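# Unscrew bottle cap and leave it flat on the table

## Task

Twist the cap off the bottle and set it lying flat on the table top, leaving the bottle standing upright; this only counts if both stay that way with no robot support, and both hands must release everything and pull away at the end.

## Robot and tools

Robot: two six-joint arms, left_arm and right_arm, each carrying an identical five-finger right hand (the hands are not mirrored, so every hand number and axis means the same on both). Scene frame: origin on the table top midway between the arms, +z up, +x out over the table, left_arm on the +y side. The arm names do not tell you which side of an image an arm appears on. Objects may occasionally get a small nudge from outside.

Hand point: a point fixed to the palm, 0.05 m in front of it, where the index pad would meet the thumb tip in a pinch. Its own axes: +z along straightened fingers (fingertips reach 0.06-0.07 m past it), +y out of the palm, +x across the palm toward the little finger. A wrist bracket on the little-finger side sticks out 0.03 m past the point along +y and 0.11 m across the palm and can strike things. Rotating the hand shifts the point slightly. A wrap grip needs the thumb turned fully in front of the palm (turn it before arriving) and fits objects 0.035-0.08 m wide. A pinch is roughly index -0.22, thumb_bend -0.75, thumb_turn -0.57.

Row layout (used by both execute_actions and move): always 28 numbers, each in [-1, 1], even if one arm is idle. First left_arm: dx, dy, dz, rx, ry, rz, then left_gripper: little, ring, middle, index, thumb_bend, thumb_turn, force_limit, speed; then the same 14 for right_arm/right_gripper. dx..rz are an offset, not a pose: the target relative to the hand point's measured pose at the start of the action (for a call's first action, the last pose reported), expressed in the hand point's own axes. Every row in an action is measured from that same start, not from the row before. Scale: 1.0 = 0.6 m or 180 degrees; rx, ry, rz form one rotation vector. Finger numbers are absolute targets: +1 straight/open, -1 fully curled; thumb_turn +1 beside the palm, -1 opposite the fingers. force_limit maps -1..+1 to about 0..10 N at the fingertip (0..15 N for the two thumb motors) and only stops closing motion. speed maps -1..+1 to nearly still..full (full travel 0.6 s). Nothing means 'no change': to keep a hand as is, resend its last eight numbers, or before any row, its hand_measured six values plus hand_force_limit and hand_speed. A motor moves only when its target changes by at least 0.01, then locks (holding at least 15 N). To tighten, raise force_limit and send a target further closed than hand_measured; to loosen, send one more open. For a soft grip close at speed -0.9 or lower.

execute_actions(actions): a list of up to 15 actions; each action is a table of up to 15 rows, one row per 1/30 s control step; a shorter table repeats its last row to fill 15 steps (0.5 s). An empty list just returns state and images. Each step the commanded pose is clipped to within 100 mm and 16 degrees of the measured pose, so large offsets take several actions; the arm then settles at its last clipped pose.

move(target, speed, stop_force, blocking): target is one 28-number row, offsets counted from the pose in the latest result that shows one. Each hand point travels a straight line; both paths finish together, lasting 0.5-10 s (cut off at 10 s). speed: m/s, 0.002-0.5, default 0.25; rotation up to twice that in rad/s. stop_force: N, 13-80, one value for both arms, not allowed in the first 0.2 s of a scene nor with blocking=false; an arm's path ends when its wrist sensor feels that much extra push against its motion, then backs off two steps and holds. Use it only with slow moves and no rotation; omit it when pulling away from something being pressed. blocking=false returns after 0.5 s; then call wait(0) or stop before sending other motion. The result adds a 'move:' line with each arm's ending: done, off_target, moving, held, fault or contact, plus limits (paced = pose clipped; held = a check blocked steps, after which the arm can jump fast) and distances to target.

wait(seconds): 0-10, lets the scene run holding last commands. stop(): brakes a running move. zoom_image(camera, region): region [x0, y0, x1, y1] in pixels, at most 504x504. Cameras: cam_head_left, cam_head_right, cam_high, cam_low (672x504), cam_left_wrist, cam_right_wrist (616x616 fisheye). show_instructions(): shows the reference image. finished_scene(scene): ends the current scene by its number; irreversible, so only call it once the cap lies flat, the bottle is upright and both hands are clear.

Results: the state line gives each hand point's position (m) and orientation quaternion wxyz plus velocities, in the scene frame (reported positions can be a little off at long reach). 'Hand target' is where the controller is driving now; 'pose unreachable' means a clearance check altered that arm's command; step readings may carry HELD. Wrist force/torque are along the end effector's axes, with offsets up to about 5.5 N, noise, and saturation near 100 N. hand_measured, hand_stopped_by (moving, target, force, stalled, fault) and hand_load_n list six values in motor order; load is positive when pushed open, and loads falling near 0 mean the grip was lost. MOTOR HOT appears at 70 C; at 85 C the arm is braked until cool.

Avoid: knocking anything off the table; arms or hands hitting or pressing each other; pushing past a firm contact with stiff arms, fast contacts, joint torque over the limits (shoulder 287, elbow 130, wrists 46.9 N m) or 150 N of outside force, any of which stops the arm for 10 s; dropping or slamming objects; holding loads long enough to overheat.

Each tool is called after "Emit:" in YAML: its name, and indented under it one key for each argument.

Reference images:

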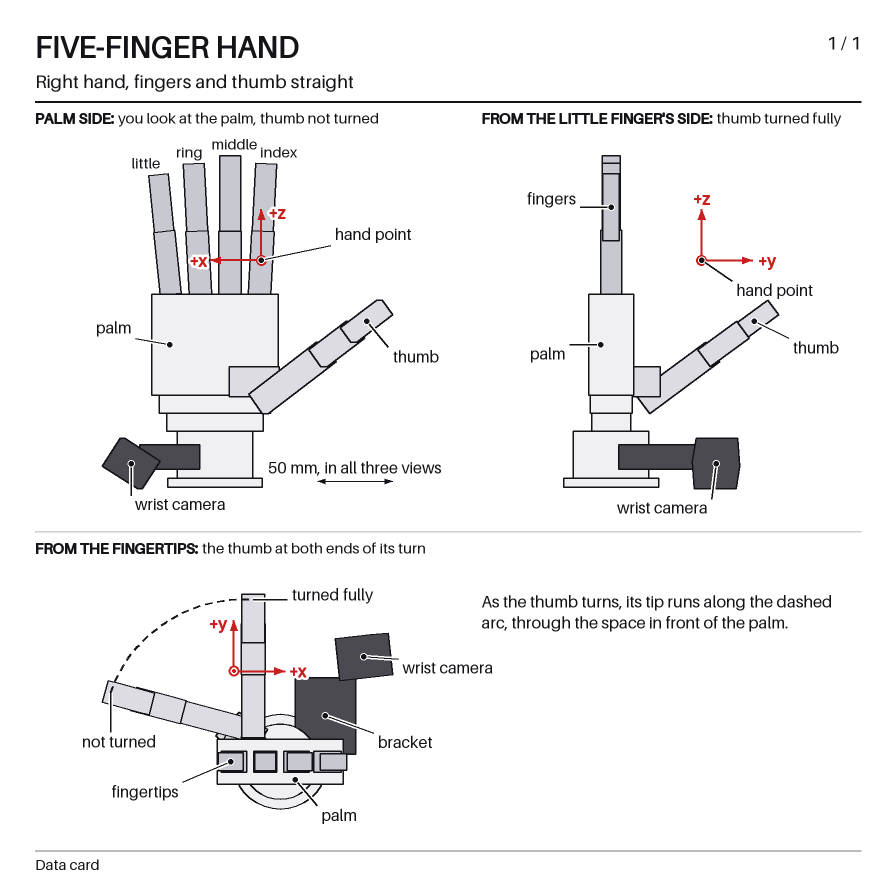

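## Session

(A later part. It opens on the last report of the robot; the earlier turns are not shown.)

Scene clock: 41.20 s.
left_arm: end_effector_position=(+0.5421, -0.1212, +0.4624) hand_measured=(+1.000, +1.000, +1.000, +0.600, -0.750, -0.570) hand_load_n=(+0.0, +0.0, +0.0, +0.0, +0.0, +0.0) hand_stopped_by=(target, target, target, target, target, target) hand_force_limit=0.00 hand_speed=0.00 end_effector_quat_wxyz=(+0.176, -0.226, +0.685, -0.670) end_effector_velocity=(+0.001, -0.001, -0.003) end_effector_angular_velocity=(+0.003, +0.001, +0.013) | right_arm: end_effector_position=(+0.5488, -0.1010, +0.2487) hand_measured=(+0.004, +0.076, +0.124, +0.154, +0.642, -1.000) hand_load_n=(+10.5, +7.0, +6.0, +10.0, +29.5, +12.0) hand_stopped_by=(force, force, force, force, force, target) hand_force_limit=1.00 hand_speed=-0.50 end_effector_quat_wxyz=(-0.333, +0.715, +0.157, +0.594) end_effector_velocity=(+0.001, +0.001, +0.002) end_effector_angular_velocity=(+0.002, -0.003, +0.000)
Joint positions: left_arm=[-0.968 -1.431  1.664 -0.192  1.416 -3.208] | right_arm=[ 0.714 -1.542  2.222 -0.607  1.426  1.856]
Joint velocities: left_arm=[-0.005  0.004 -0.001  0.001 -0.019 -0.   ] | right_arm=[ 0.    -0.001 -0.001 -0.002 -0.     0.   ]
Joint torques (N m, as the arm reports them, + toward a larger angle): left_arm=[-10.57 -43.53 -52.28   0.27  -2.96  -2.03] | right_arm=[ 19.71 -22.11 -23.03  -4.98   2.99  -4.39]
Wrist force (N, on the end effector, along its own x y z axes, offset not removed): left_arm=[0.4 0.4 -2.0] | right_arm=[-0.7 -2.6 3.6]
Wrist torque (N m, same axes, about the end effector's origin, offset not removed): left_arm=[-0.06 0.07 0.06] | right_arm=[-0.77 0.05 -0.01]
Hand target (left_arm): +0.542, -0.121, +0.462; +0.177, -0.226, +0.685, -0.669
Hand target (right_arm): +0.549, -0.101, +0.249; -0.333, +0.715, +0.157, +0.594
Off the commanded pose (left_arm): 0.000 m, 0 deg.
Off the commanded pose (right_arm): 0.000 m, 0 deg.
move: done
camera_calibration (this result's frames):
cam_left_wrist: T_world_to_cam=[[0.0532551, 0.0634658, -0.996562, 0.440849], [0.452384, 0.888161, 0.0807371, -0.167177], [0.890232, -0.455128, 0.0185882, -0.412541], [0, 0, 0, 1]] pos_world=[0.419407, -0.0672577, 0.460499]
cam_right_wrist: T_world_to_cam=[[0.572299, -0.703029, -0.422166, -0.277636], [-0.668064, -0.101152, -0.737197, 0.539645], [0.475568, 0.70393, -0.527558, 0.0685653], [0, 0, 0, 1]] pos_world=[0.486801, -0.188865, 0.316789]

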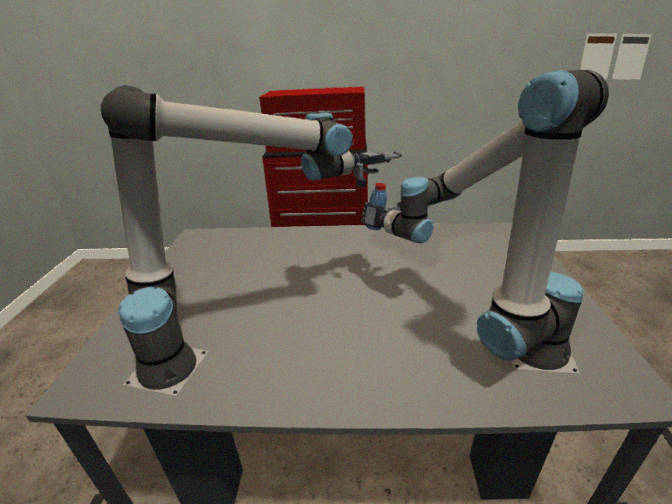

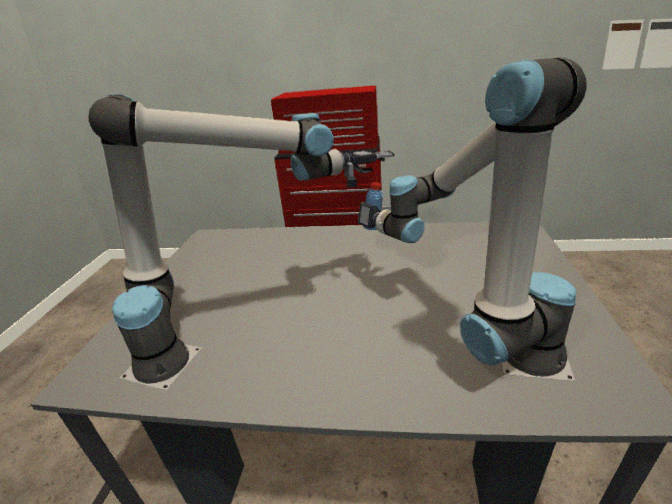

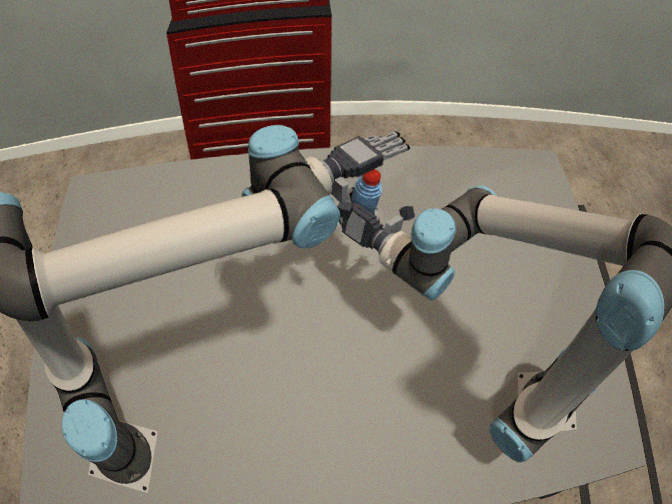

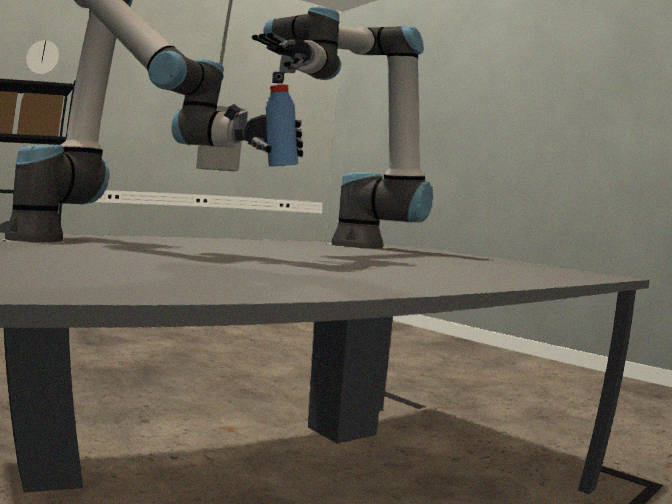

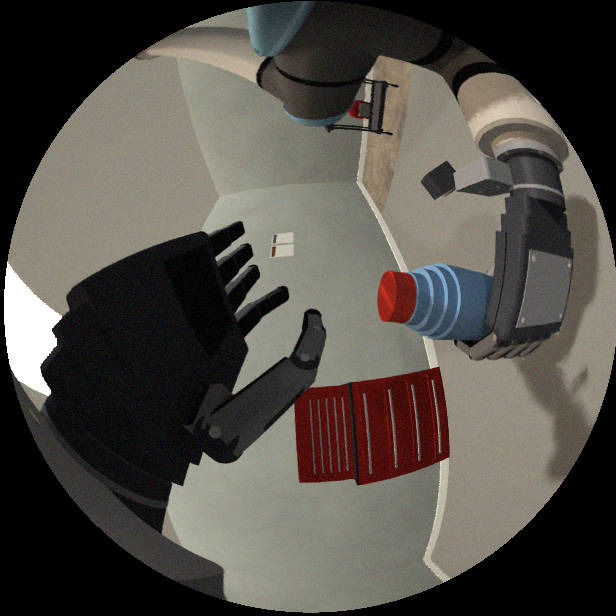

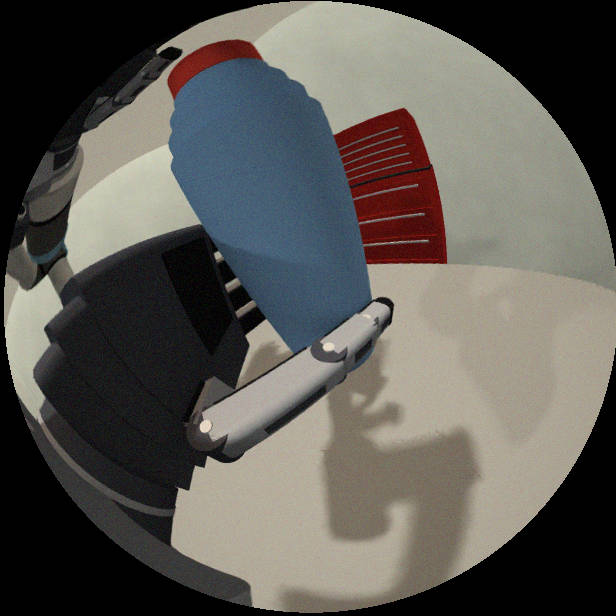

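Emit:
move:
  target: [-0.025,0.037,-0.0035,0,0.322,0,1,1,1,0.5,-0.75,-0.57,0,0, 0,0,0,0,0,0,-0.95,-0.95,-0.95,-0.95,-0.95,-1,1,-0.5]
  speed: 0.3

Emit:
move:
  target: [0,0.082,0.0,0,0,0,1,1,1,0.5,-0.75,-0.57,0,0, 0,0,0,0,0,0,-0.95,-0.95,-0.95,-0.95,-0.95,-1,1,-0.5]
  speed: 0.04
  stop_force: 13

Scene clock: 44.13 s.
left_arm: end_effector_position=(+0.5518, -0.1113, +0.4395) hand_measured=(+1.000, +1.000, +1.000, +0.500, -0.750, -0.570) hand_load_n=(+0.0, +0.0, +0.0, +0.0, +0.0, +0.0) hand_stopped_by=(target, target, target, target, target, target) hand_force_limit=0.00 hand_speed=0.00 end_effector_quat_wxyz=(-0.177, +0.126, +0.686, -0.695) end_effector_velocity=(+0.000, -0.000, -0.000) end_effector_angular_velocity=(-0.003, +0.002, -0.016) | right_arm: end_effector_position=(+0.5488, -0.1010, +0.2487) hand_measured=(+0.004, +0.076, +0.124, +0.154, +0.642, -1.000) hand_load_n=(+10.5, +7.0, +6.0, +10.0, +29.5, +12.0) hand_stopped_by=(force, force, force, force, force, target) hand_force_limit=1.00 hand_speed=-0.50 end_effector_quat_wxyz=(-0.333, +0.715, +0.157, +0.594) end_effector_velocity=(+0.000, -0.000, +0.001) end_effector_angular_velocity=(+0.000, -0.000, -0.000)
Joint positions: left_arm=[-0.616 -1.176  1.411 -0.312  2.774 -3.281] | right_arm=[ 0.714 -1.542  2.222 -0.607  1.426  1.856]
Joint velocities: left_arm=[ 0.002  0.006 -0.005 -0.013  0.018 -0.013] | right_arm=[-0.    -0.001 -0.001  0.001  0.     0.   ]
Joint torques (N m, as the arm reports them, + toward a larger angle): left_arm=[ 14.65 -61.81 -50.86  -2.61   2.47  -2.47] | right_arm=[ 20.   -21.58 -24.46  -5.16   3.36  -3.87]
Wrist force (N, on the end effector, along its own x y z axes, offset not removed): left_arm=[-2.4 -1.6 -1.1] | right_arm=[-1.9 -1.7 -8.2]
Wrist torque (N m, same axes, about the end effector's origin, offset not removed): left_arm=[-0.33 0.42 -0.08] | right_arm=[-0.12 0.59 -0.04]
Hand target (left_arm): +0.552, -0.111, +0.440; -0.178, +0.127, +0.685, -0.695
Hand target (right_arm): +0.549, -0.101, +0.249; -0.333, +0.715, +0.157, +0.594
Off the commanded pose (left_arm): 0.000 m, 0 deg.
Off the commanded pose (right_arm): 0.000 m, 0 deg.
move: done
camera_calibration (this result's frames):
cam_left_wrist: T_world_to_cam=[[0.0471295, -0.0706319, -0.996388, 0.405303], [0.994613, 0.0955178, 0.0402745, -0.548153], [0.0923281, -0.992919, 0.0747531, -0.0605216], [0, 0, 0, 1]] pos_world=[0.531686, 0.0208927, 0.43044]
cam_right_wrist: T_world_to_cam=[[0.572299, -0.703029, -0.422165, -0.277636], [-0.668064, -0.101152, -0.737197, 0.539645], [0.475568, 0.70393, -0.527558, 0.0685653], [0, 0, 0, 1]] pos_world=[0.486801, -0.188865, 0.316788]

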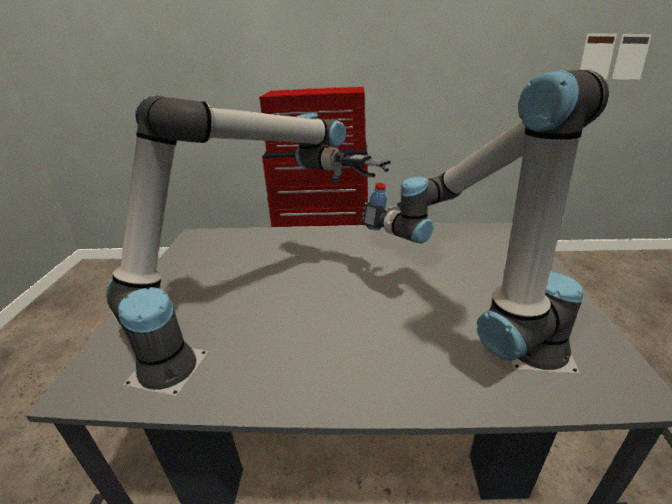

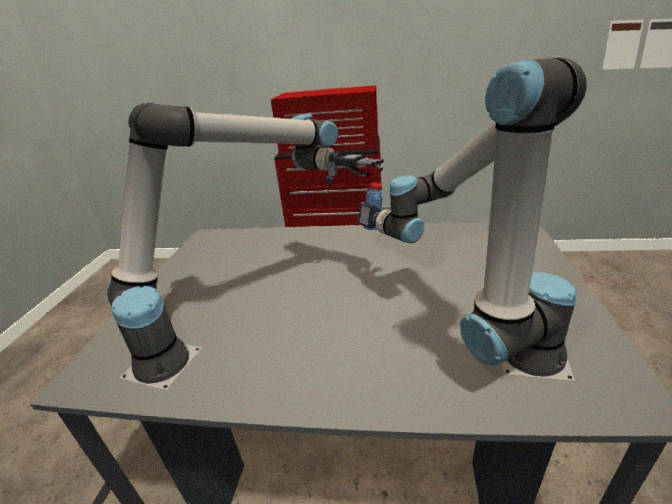

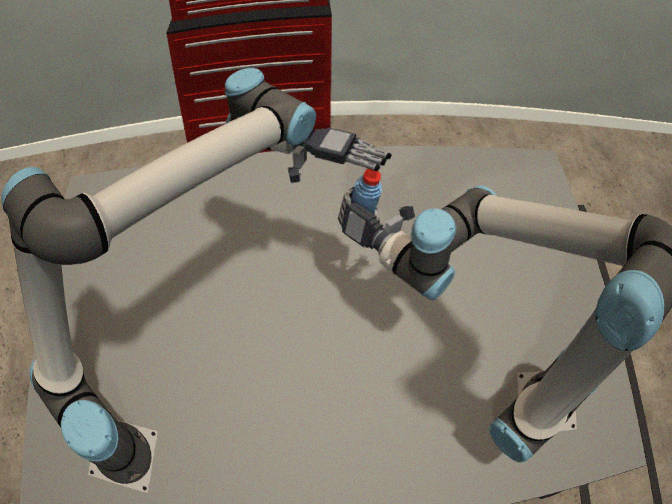

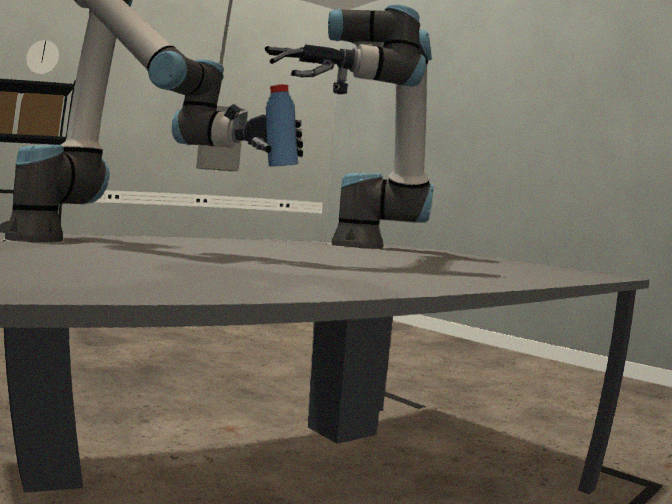

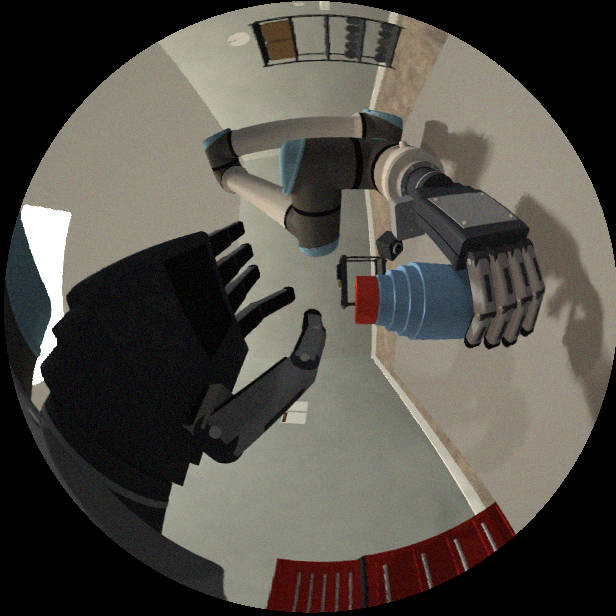

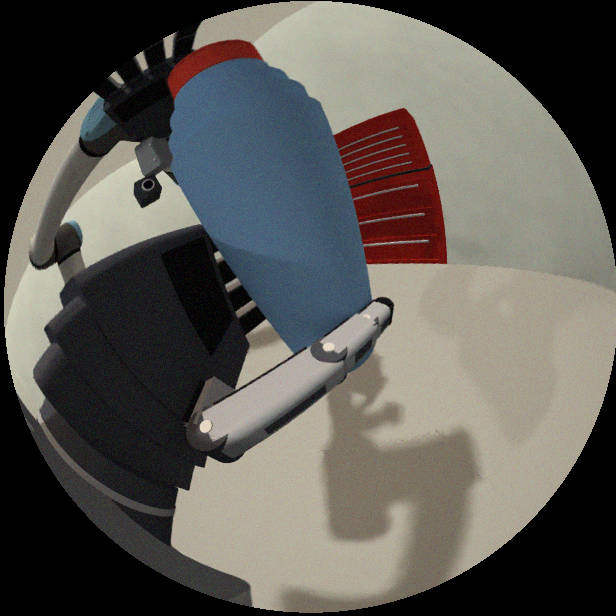

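Scene clock: 45.77 s.
left_arm: end_effector_position=(+0.5483, -0.1112, +0.3908) hand_measured=(+1.000, +1.000, +1.000, +0.500, -0.750, -0.570) hand_load_n=(+0.0, +0.0, +0.0, +0.0, +0.0, +0.0) hand_stopped_by=(target, target, target, target, target, target) hand_force_limit=0.00 hand_speed=0.00 end_effector_quat_wxyz=(-0.177, +0.126, +0.686, -0.695) end_effector_velocity=(-0.001, -0.000, -0.001) end_effector_angular_velocity=(-0.002, -0.001, -0.001) | right_arm: end_effector_position=(+0.5488, -0.1010, +0.2487) hand_measured=(+0.004, +0.076, +0.124, +0.154, +0.642, -1.000) hand_load_n=(+10.5, +7.0, +6.0, +10.0, +29.5, +12.0) hand_stopped_by=(force, force, force, force, force, target) hand_force_limit=1.00 hand_speed=-0.50 end_effector_quat_wxyz=(-0.333, +0.715, +0.157, +0.594) end_effector_velocity=(+0.000, +0.000, +0.001) end_effector_angular_velocity=(+0.001, -0.001, +0.000)
Joint positions: left_arm=[-0.619 -1.159  1.475 -0.392  2.771 -3.281] | right_arm=[ 0.714 -1.542  2.222 -0.607  1.426  1.856]
Joint velocities: left_arm=[-0.001 -0.     0.003 -0.006 -0.    -0.002] | right_arm=[ 0.    -0.    -0.    -0.001 -0.    -0.   ]
Joint torques (N m, as the arm reports them, + toward a larger angle): left_arm=[-11.1  -62.42 -33.36  -2.4   -2.95  -2.46] | right_arm=[ 18.8  -22.29 -24.68  -5.19   3.38  -4.48]
Wrist force (N, on the end effector, along its own x y z axes, offset not removed): left_arm=[0.1 3.2 -2.2] | right_arm=[0.9 -0.9 -2.0]
Wrist torque (N m, same axes, about the end effector's origin, offset not removed): left_arm=[0.42 0.09 0.13] | right_arm=[-0.22 0.02 0.00]
Hand target (left_arm): +0.548, -0.111, +0.390; -0.177, +0.126, +0.686, -0.695
Hand target (right_arm): +0.549, -0.101, +0.249; -0.333, +0.715, +0.157, +0.594
Off the commanded pose (left_arm): 0.000 m, 0 deg.
Off the commanded pose (right_arm): 0.000 m, 0 deg.
move: done
camera_calibration (this result's frames):
cam_left_wrist: T_world_to_cam=[[0.0471984, -0.0705902, -0.996388, 0.356883], [0.99461, 0.0955129, 0.0403475, -0.542742], [0.0923198, -0.992922, 0.0747177, -0.0564054], [0, 0, 0, 1]] pos_world=[0.52818, 0.0210251, 0.381707]
cam_right_wrist: T_world_to_cam=[[0.572299, -0.703029, -0.422165, -0.277636], [-0.668064, -0.101152, -0.737197, 0.539645], [0.475568, 0.70393, -0.527558, 0.0685652], [0, 0, 0, 1]] pos_world=[0.486801, -0.188865, 0.316789]

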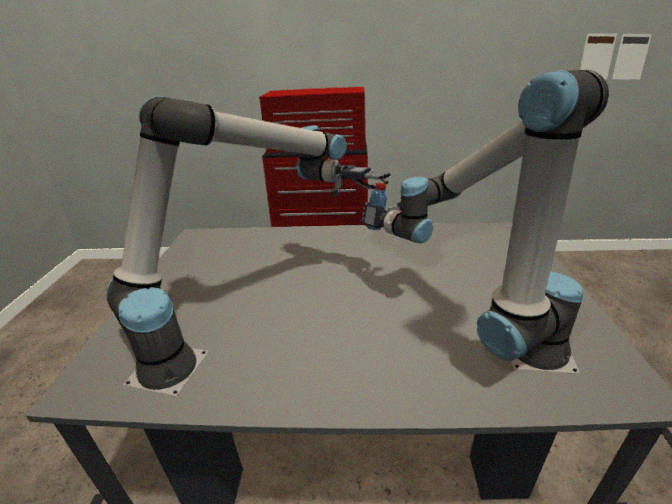

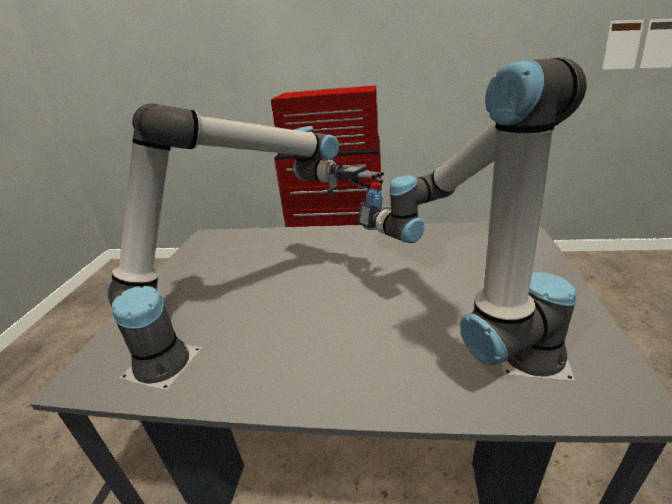

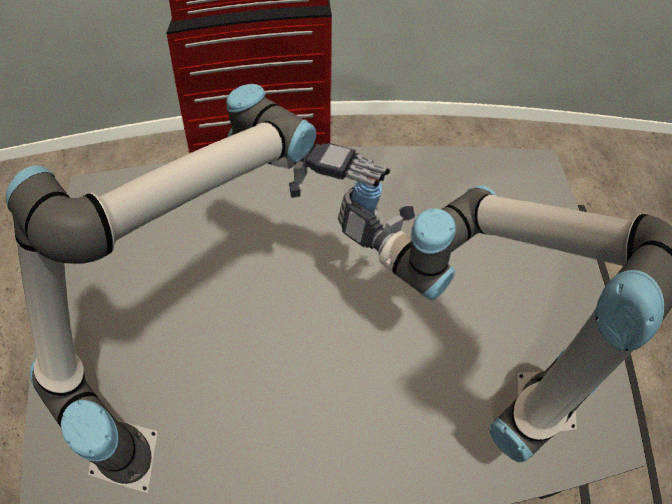

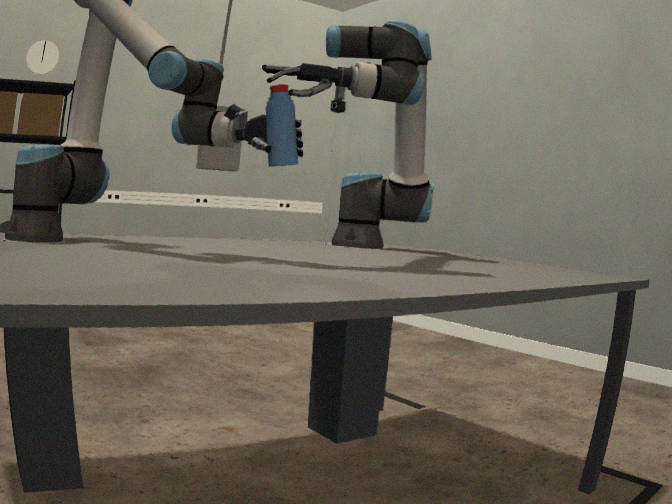

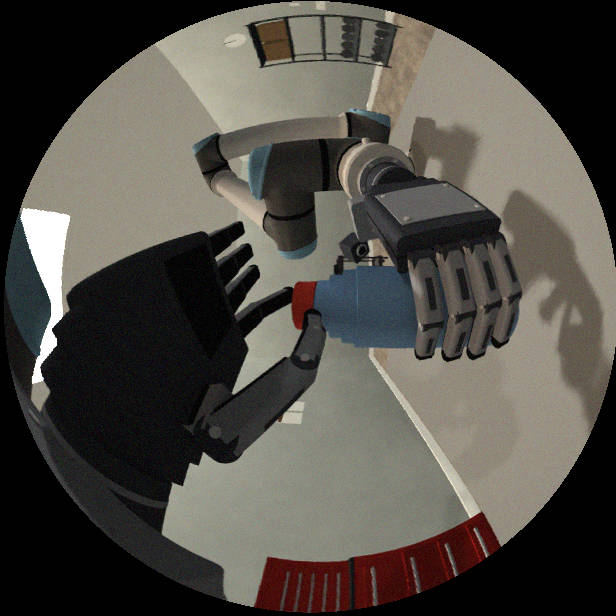

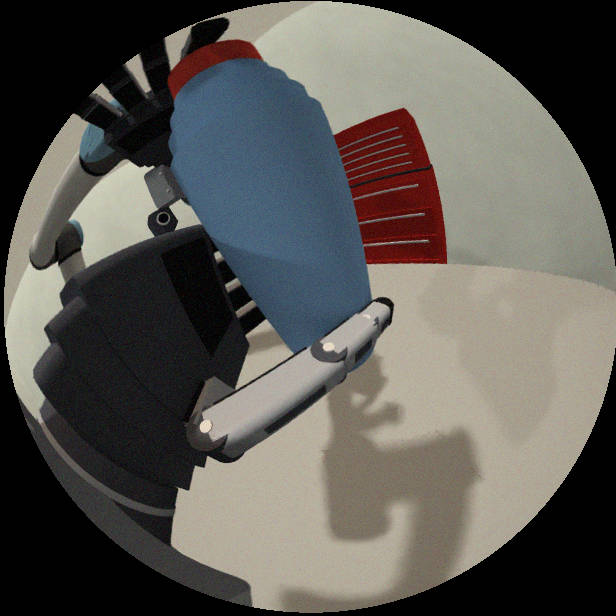

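Emit:
move:
  target: [0,-0.08,0.04,-0.194,0,0,1,1,0.45,0.45,0.3,-0.85,0,0, 0,0,0,0,0,0,-0.95,-0.95,-0.95,-0.95,-0.95,-1,1,-0.5]
  speed: 0.1

Emit:
zoom_image:
  camera: "cam_low"
  region: [220,20,380,140]

Scene clock: 51.00 s.
left_arm: end_effector_position=(+0.5418, -0.1329, +0.4392) hand_measured=(+1.000, +1.000, +0.450, +0.450, +0.300, -0.850) hand_load_n=(+0.0, +0.0, +0.0, +0.0, +0.0, +0.0) hand_stopped_by=(target, target, target, target, target, target) hand_force_limit=0.00 hand_speed=0.00 end_effector_quat_wxyz=(-0.131, +0.173, +0.862, -0.458) end_effector_velocity=(+0.000, -0.001, +0.000) end_effector_angular_velocity=(+0.015, -0.004, -0.002) | right_arm: end_effector_position=(+0.5488, -0.1010, +0.2487) hand_measured=(+0.004, +0.076, +0.124, +0.154, +0.642, -0.998) hand_load_n=(+10.5, +7.0, +6.0, +10.0, +29.5, +12.0) hand_stopped_by=(force, force, force, force, force, target) hand_force_limit=1.00 hand_speed=-0.50 end_effector_quat_wxyz=(-0.333, +0.715, +0.157, +0.594) end_effector_velocity=(-0.000, +0.000, +0.000) end_effector_angular_velocity=(-0.000, +0.000, +0.000)
Joint positions: left_arm=[-0.725 -0.939  0.891  1.049  2.435 -2.35 ] | right_arm=[ 0.714 -1.542  2.222 -0.607  1.426  1.856]
Joint velocities: left_arm=[-0.003  0.007 -0.014  0.023 -0.011  0.009] | right_arm=[ 0.    -0.001  0.     0.001 -0.    -0.   ]
Joint torques (N m, as the arm reports them, + toward a larger angle): left_arm=[-10.13 -74.7  -48.47   4.41  -1.45   1.53] | right_arm=[ 20.08 -47.63 -50.55  -5.38  -1.69  -4.24]
Wrist force (N, on the end effector, along its own x y z axes, offset not removed): left_arm=[-1.7 2.0 -2.4] | right_arm=[-3.7 6.3 4.8]
Wrist torque (N m, same axes, about the end effector's origin, offset not removed): left_arm=[0.17 0.34 -0.04] | right_arm=[0.47 0.27 0.15]
Hand target (left_arm): +0.542, -0.133, +0.439; -0.131, +0.174, +0.863, -0.457
Hand target (right_arm): +0.549, -0.101, +0.249; -0.333, +0.715, +0.157, +0.594
Off the commanded pose (left_arm): 0.000 m, 0 deg.
Off the commanded pose (right_arm): 0.000 m, 0 deg.
move: done
camera_calibration (this result's frames):
cam_left_wrist: T_world_to_cam=[[0.297496, 0.445249, -0.844541, 0.270126], [0.949369, -0.0444156, 0.311006, -0.649076], [0.100965, -0.894304, -0.43592, 0.151664], [0, 0, 0, 1]] pos_world=[0.520539, -0.0134684, 0.496113]
cam_right_wrist: T_world_to_cam=[[0.572283, -0.703044, -0.422164, -0.277635], [-0.668066, -0.101139, -0.737197, 0.539649], [0.475584, 0.703918, -0.527559, 0.0685571], [0, 0, 0, 1]] pos_world=[0.486802, -0.188869, 0.316788]

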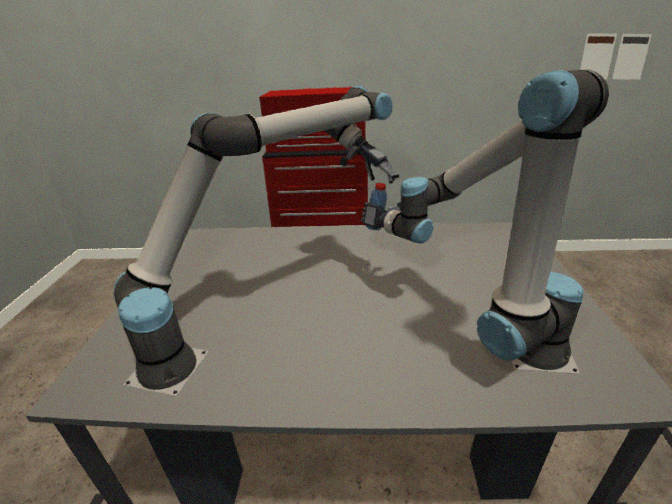

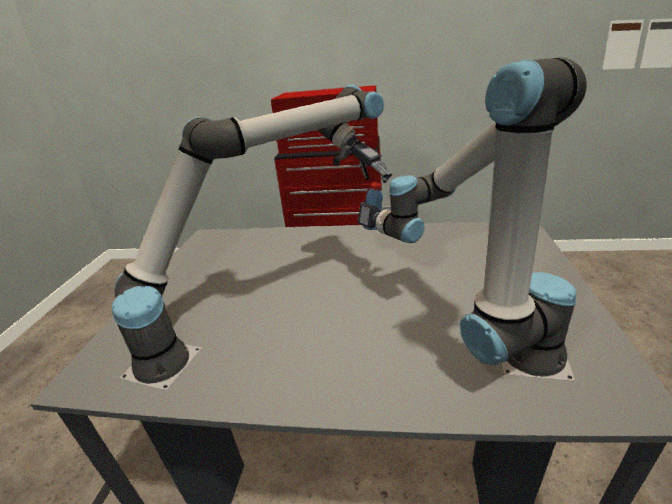

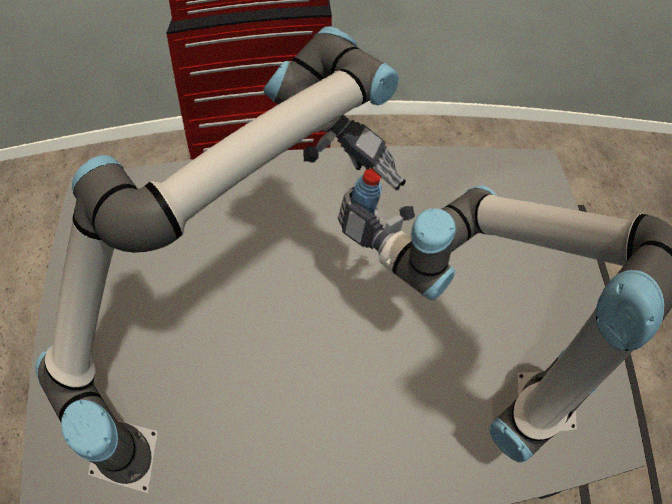

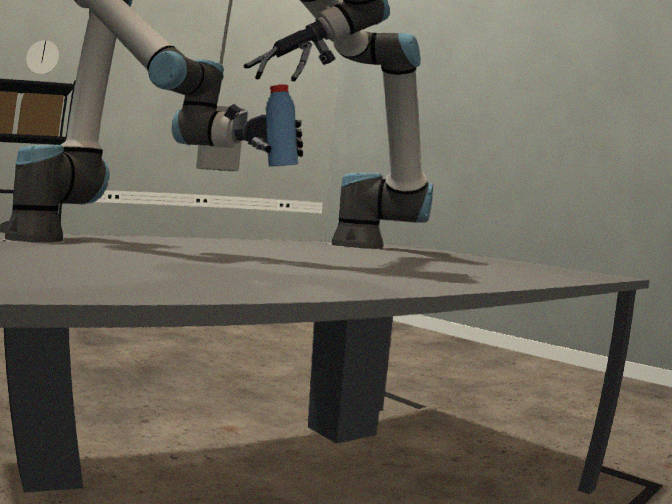

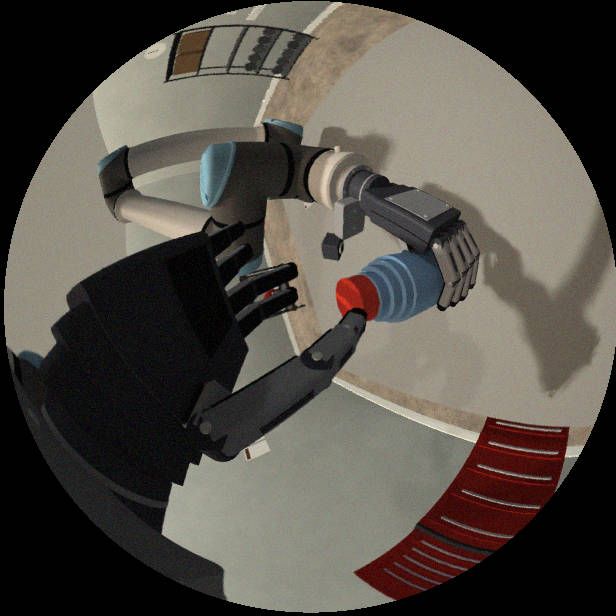

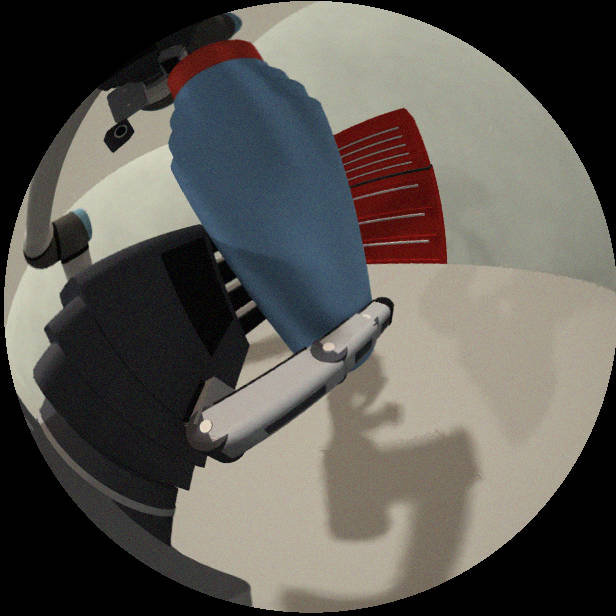

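Region (220, 20, 380, 140) of cam_low's 672x504 image, scaled by 3.150, with more detail than that image has; it fills the top 378 rows of this view, and the rest is white.

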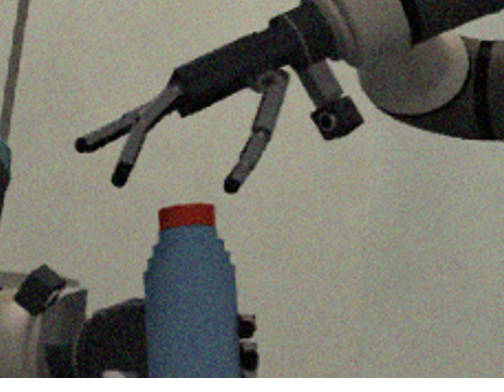

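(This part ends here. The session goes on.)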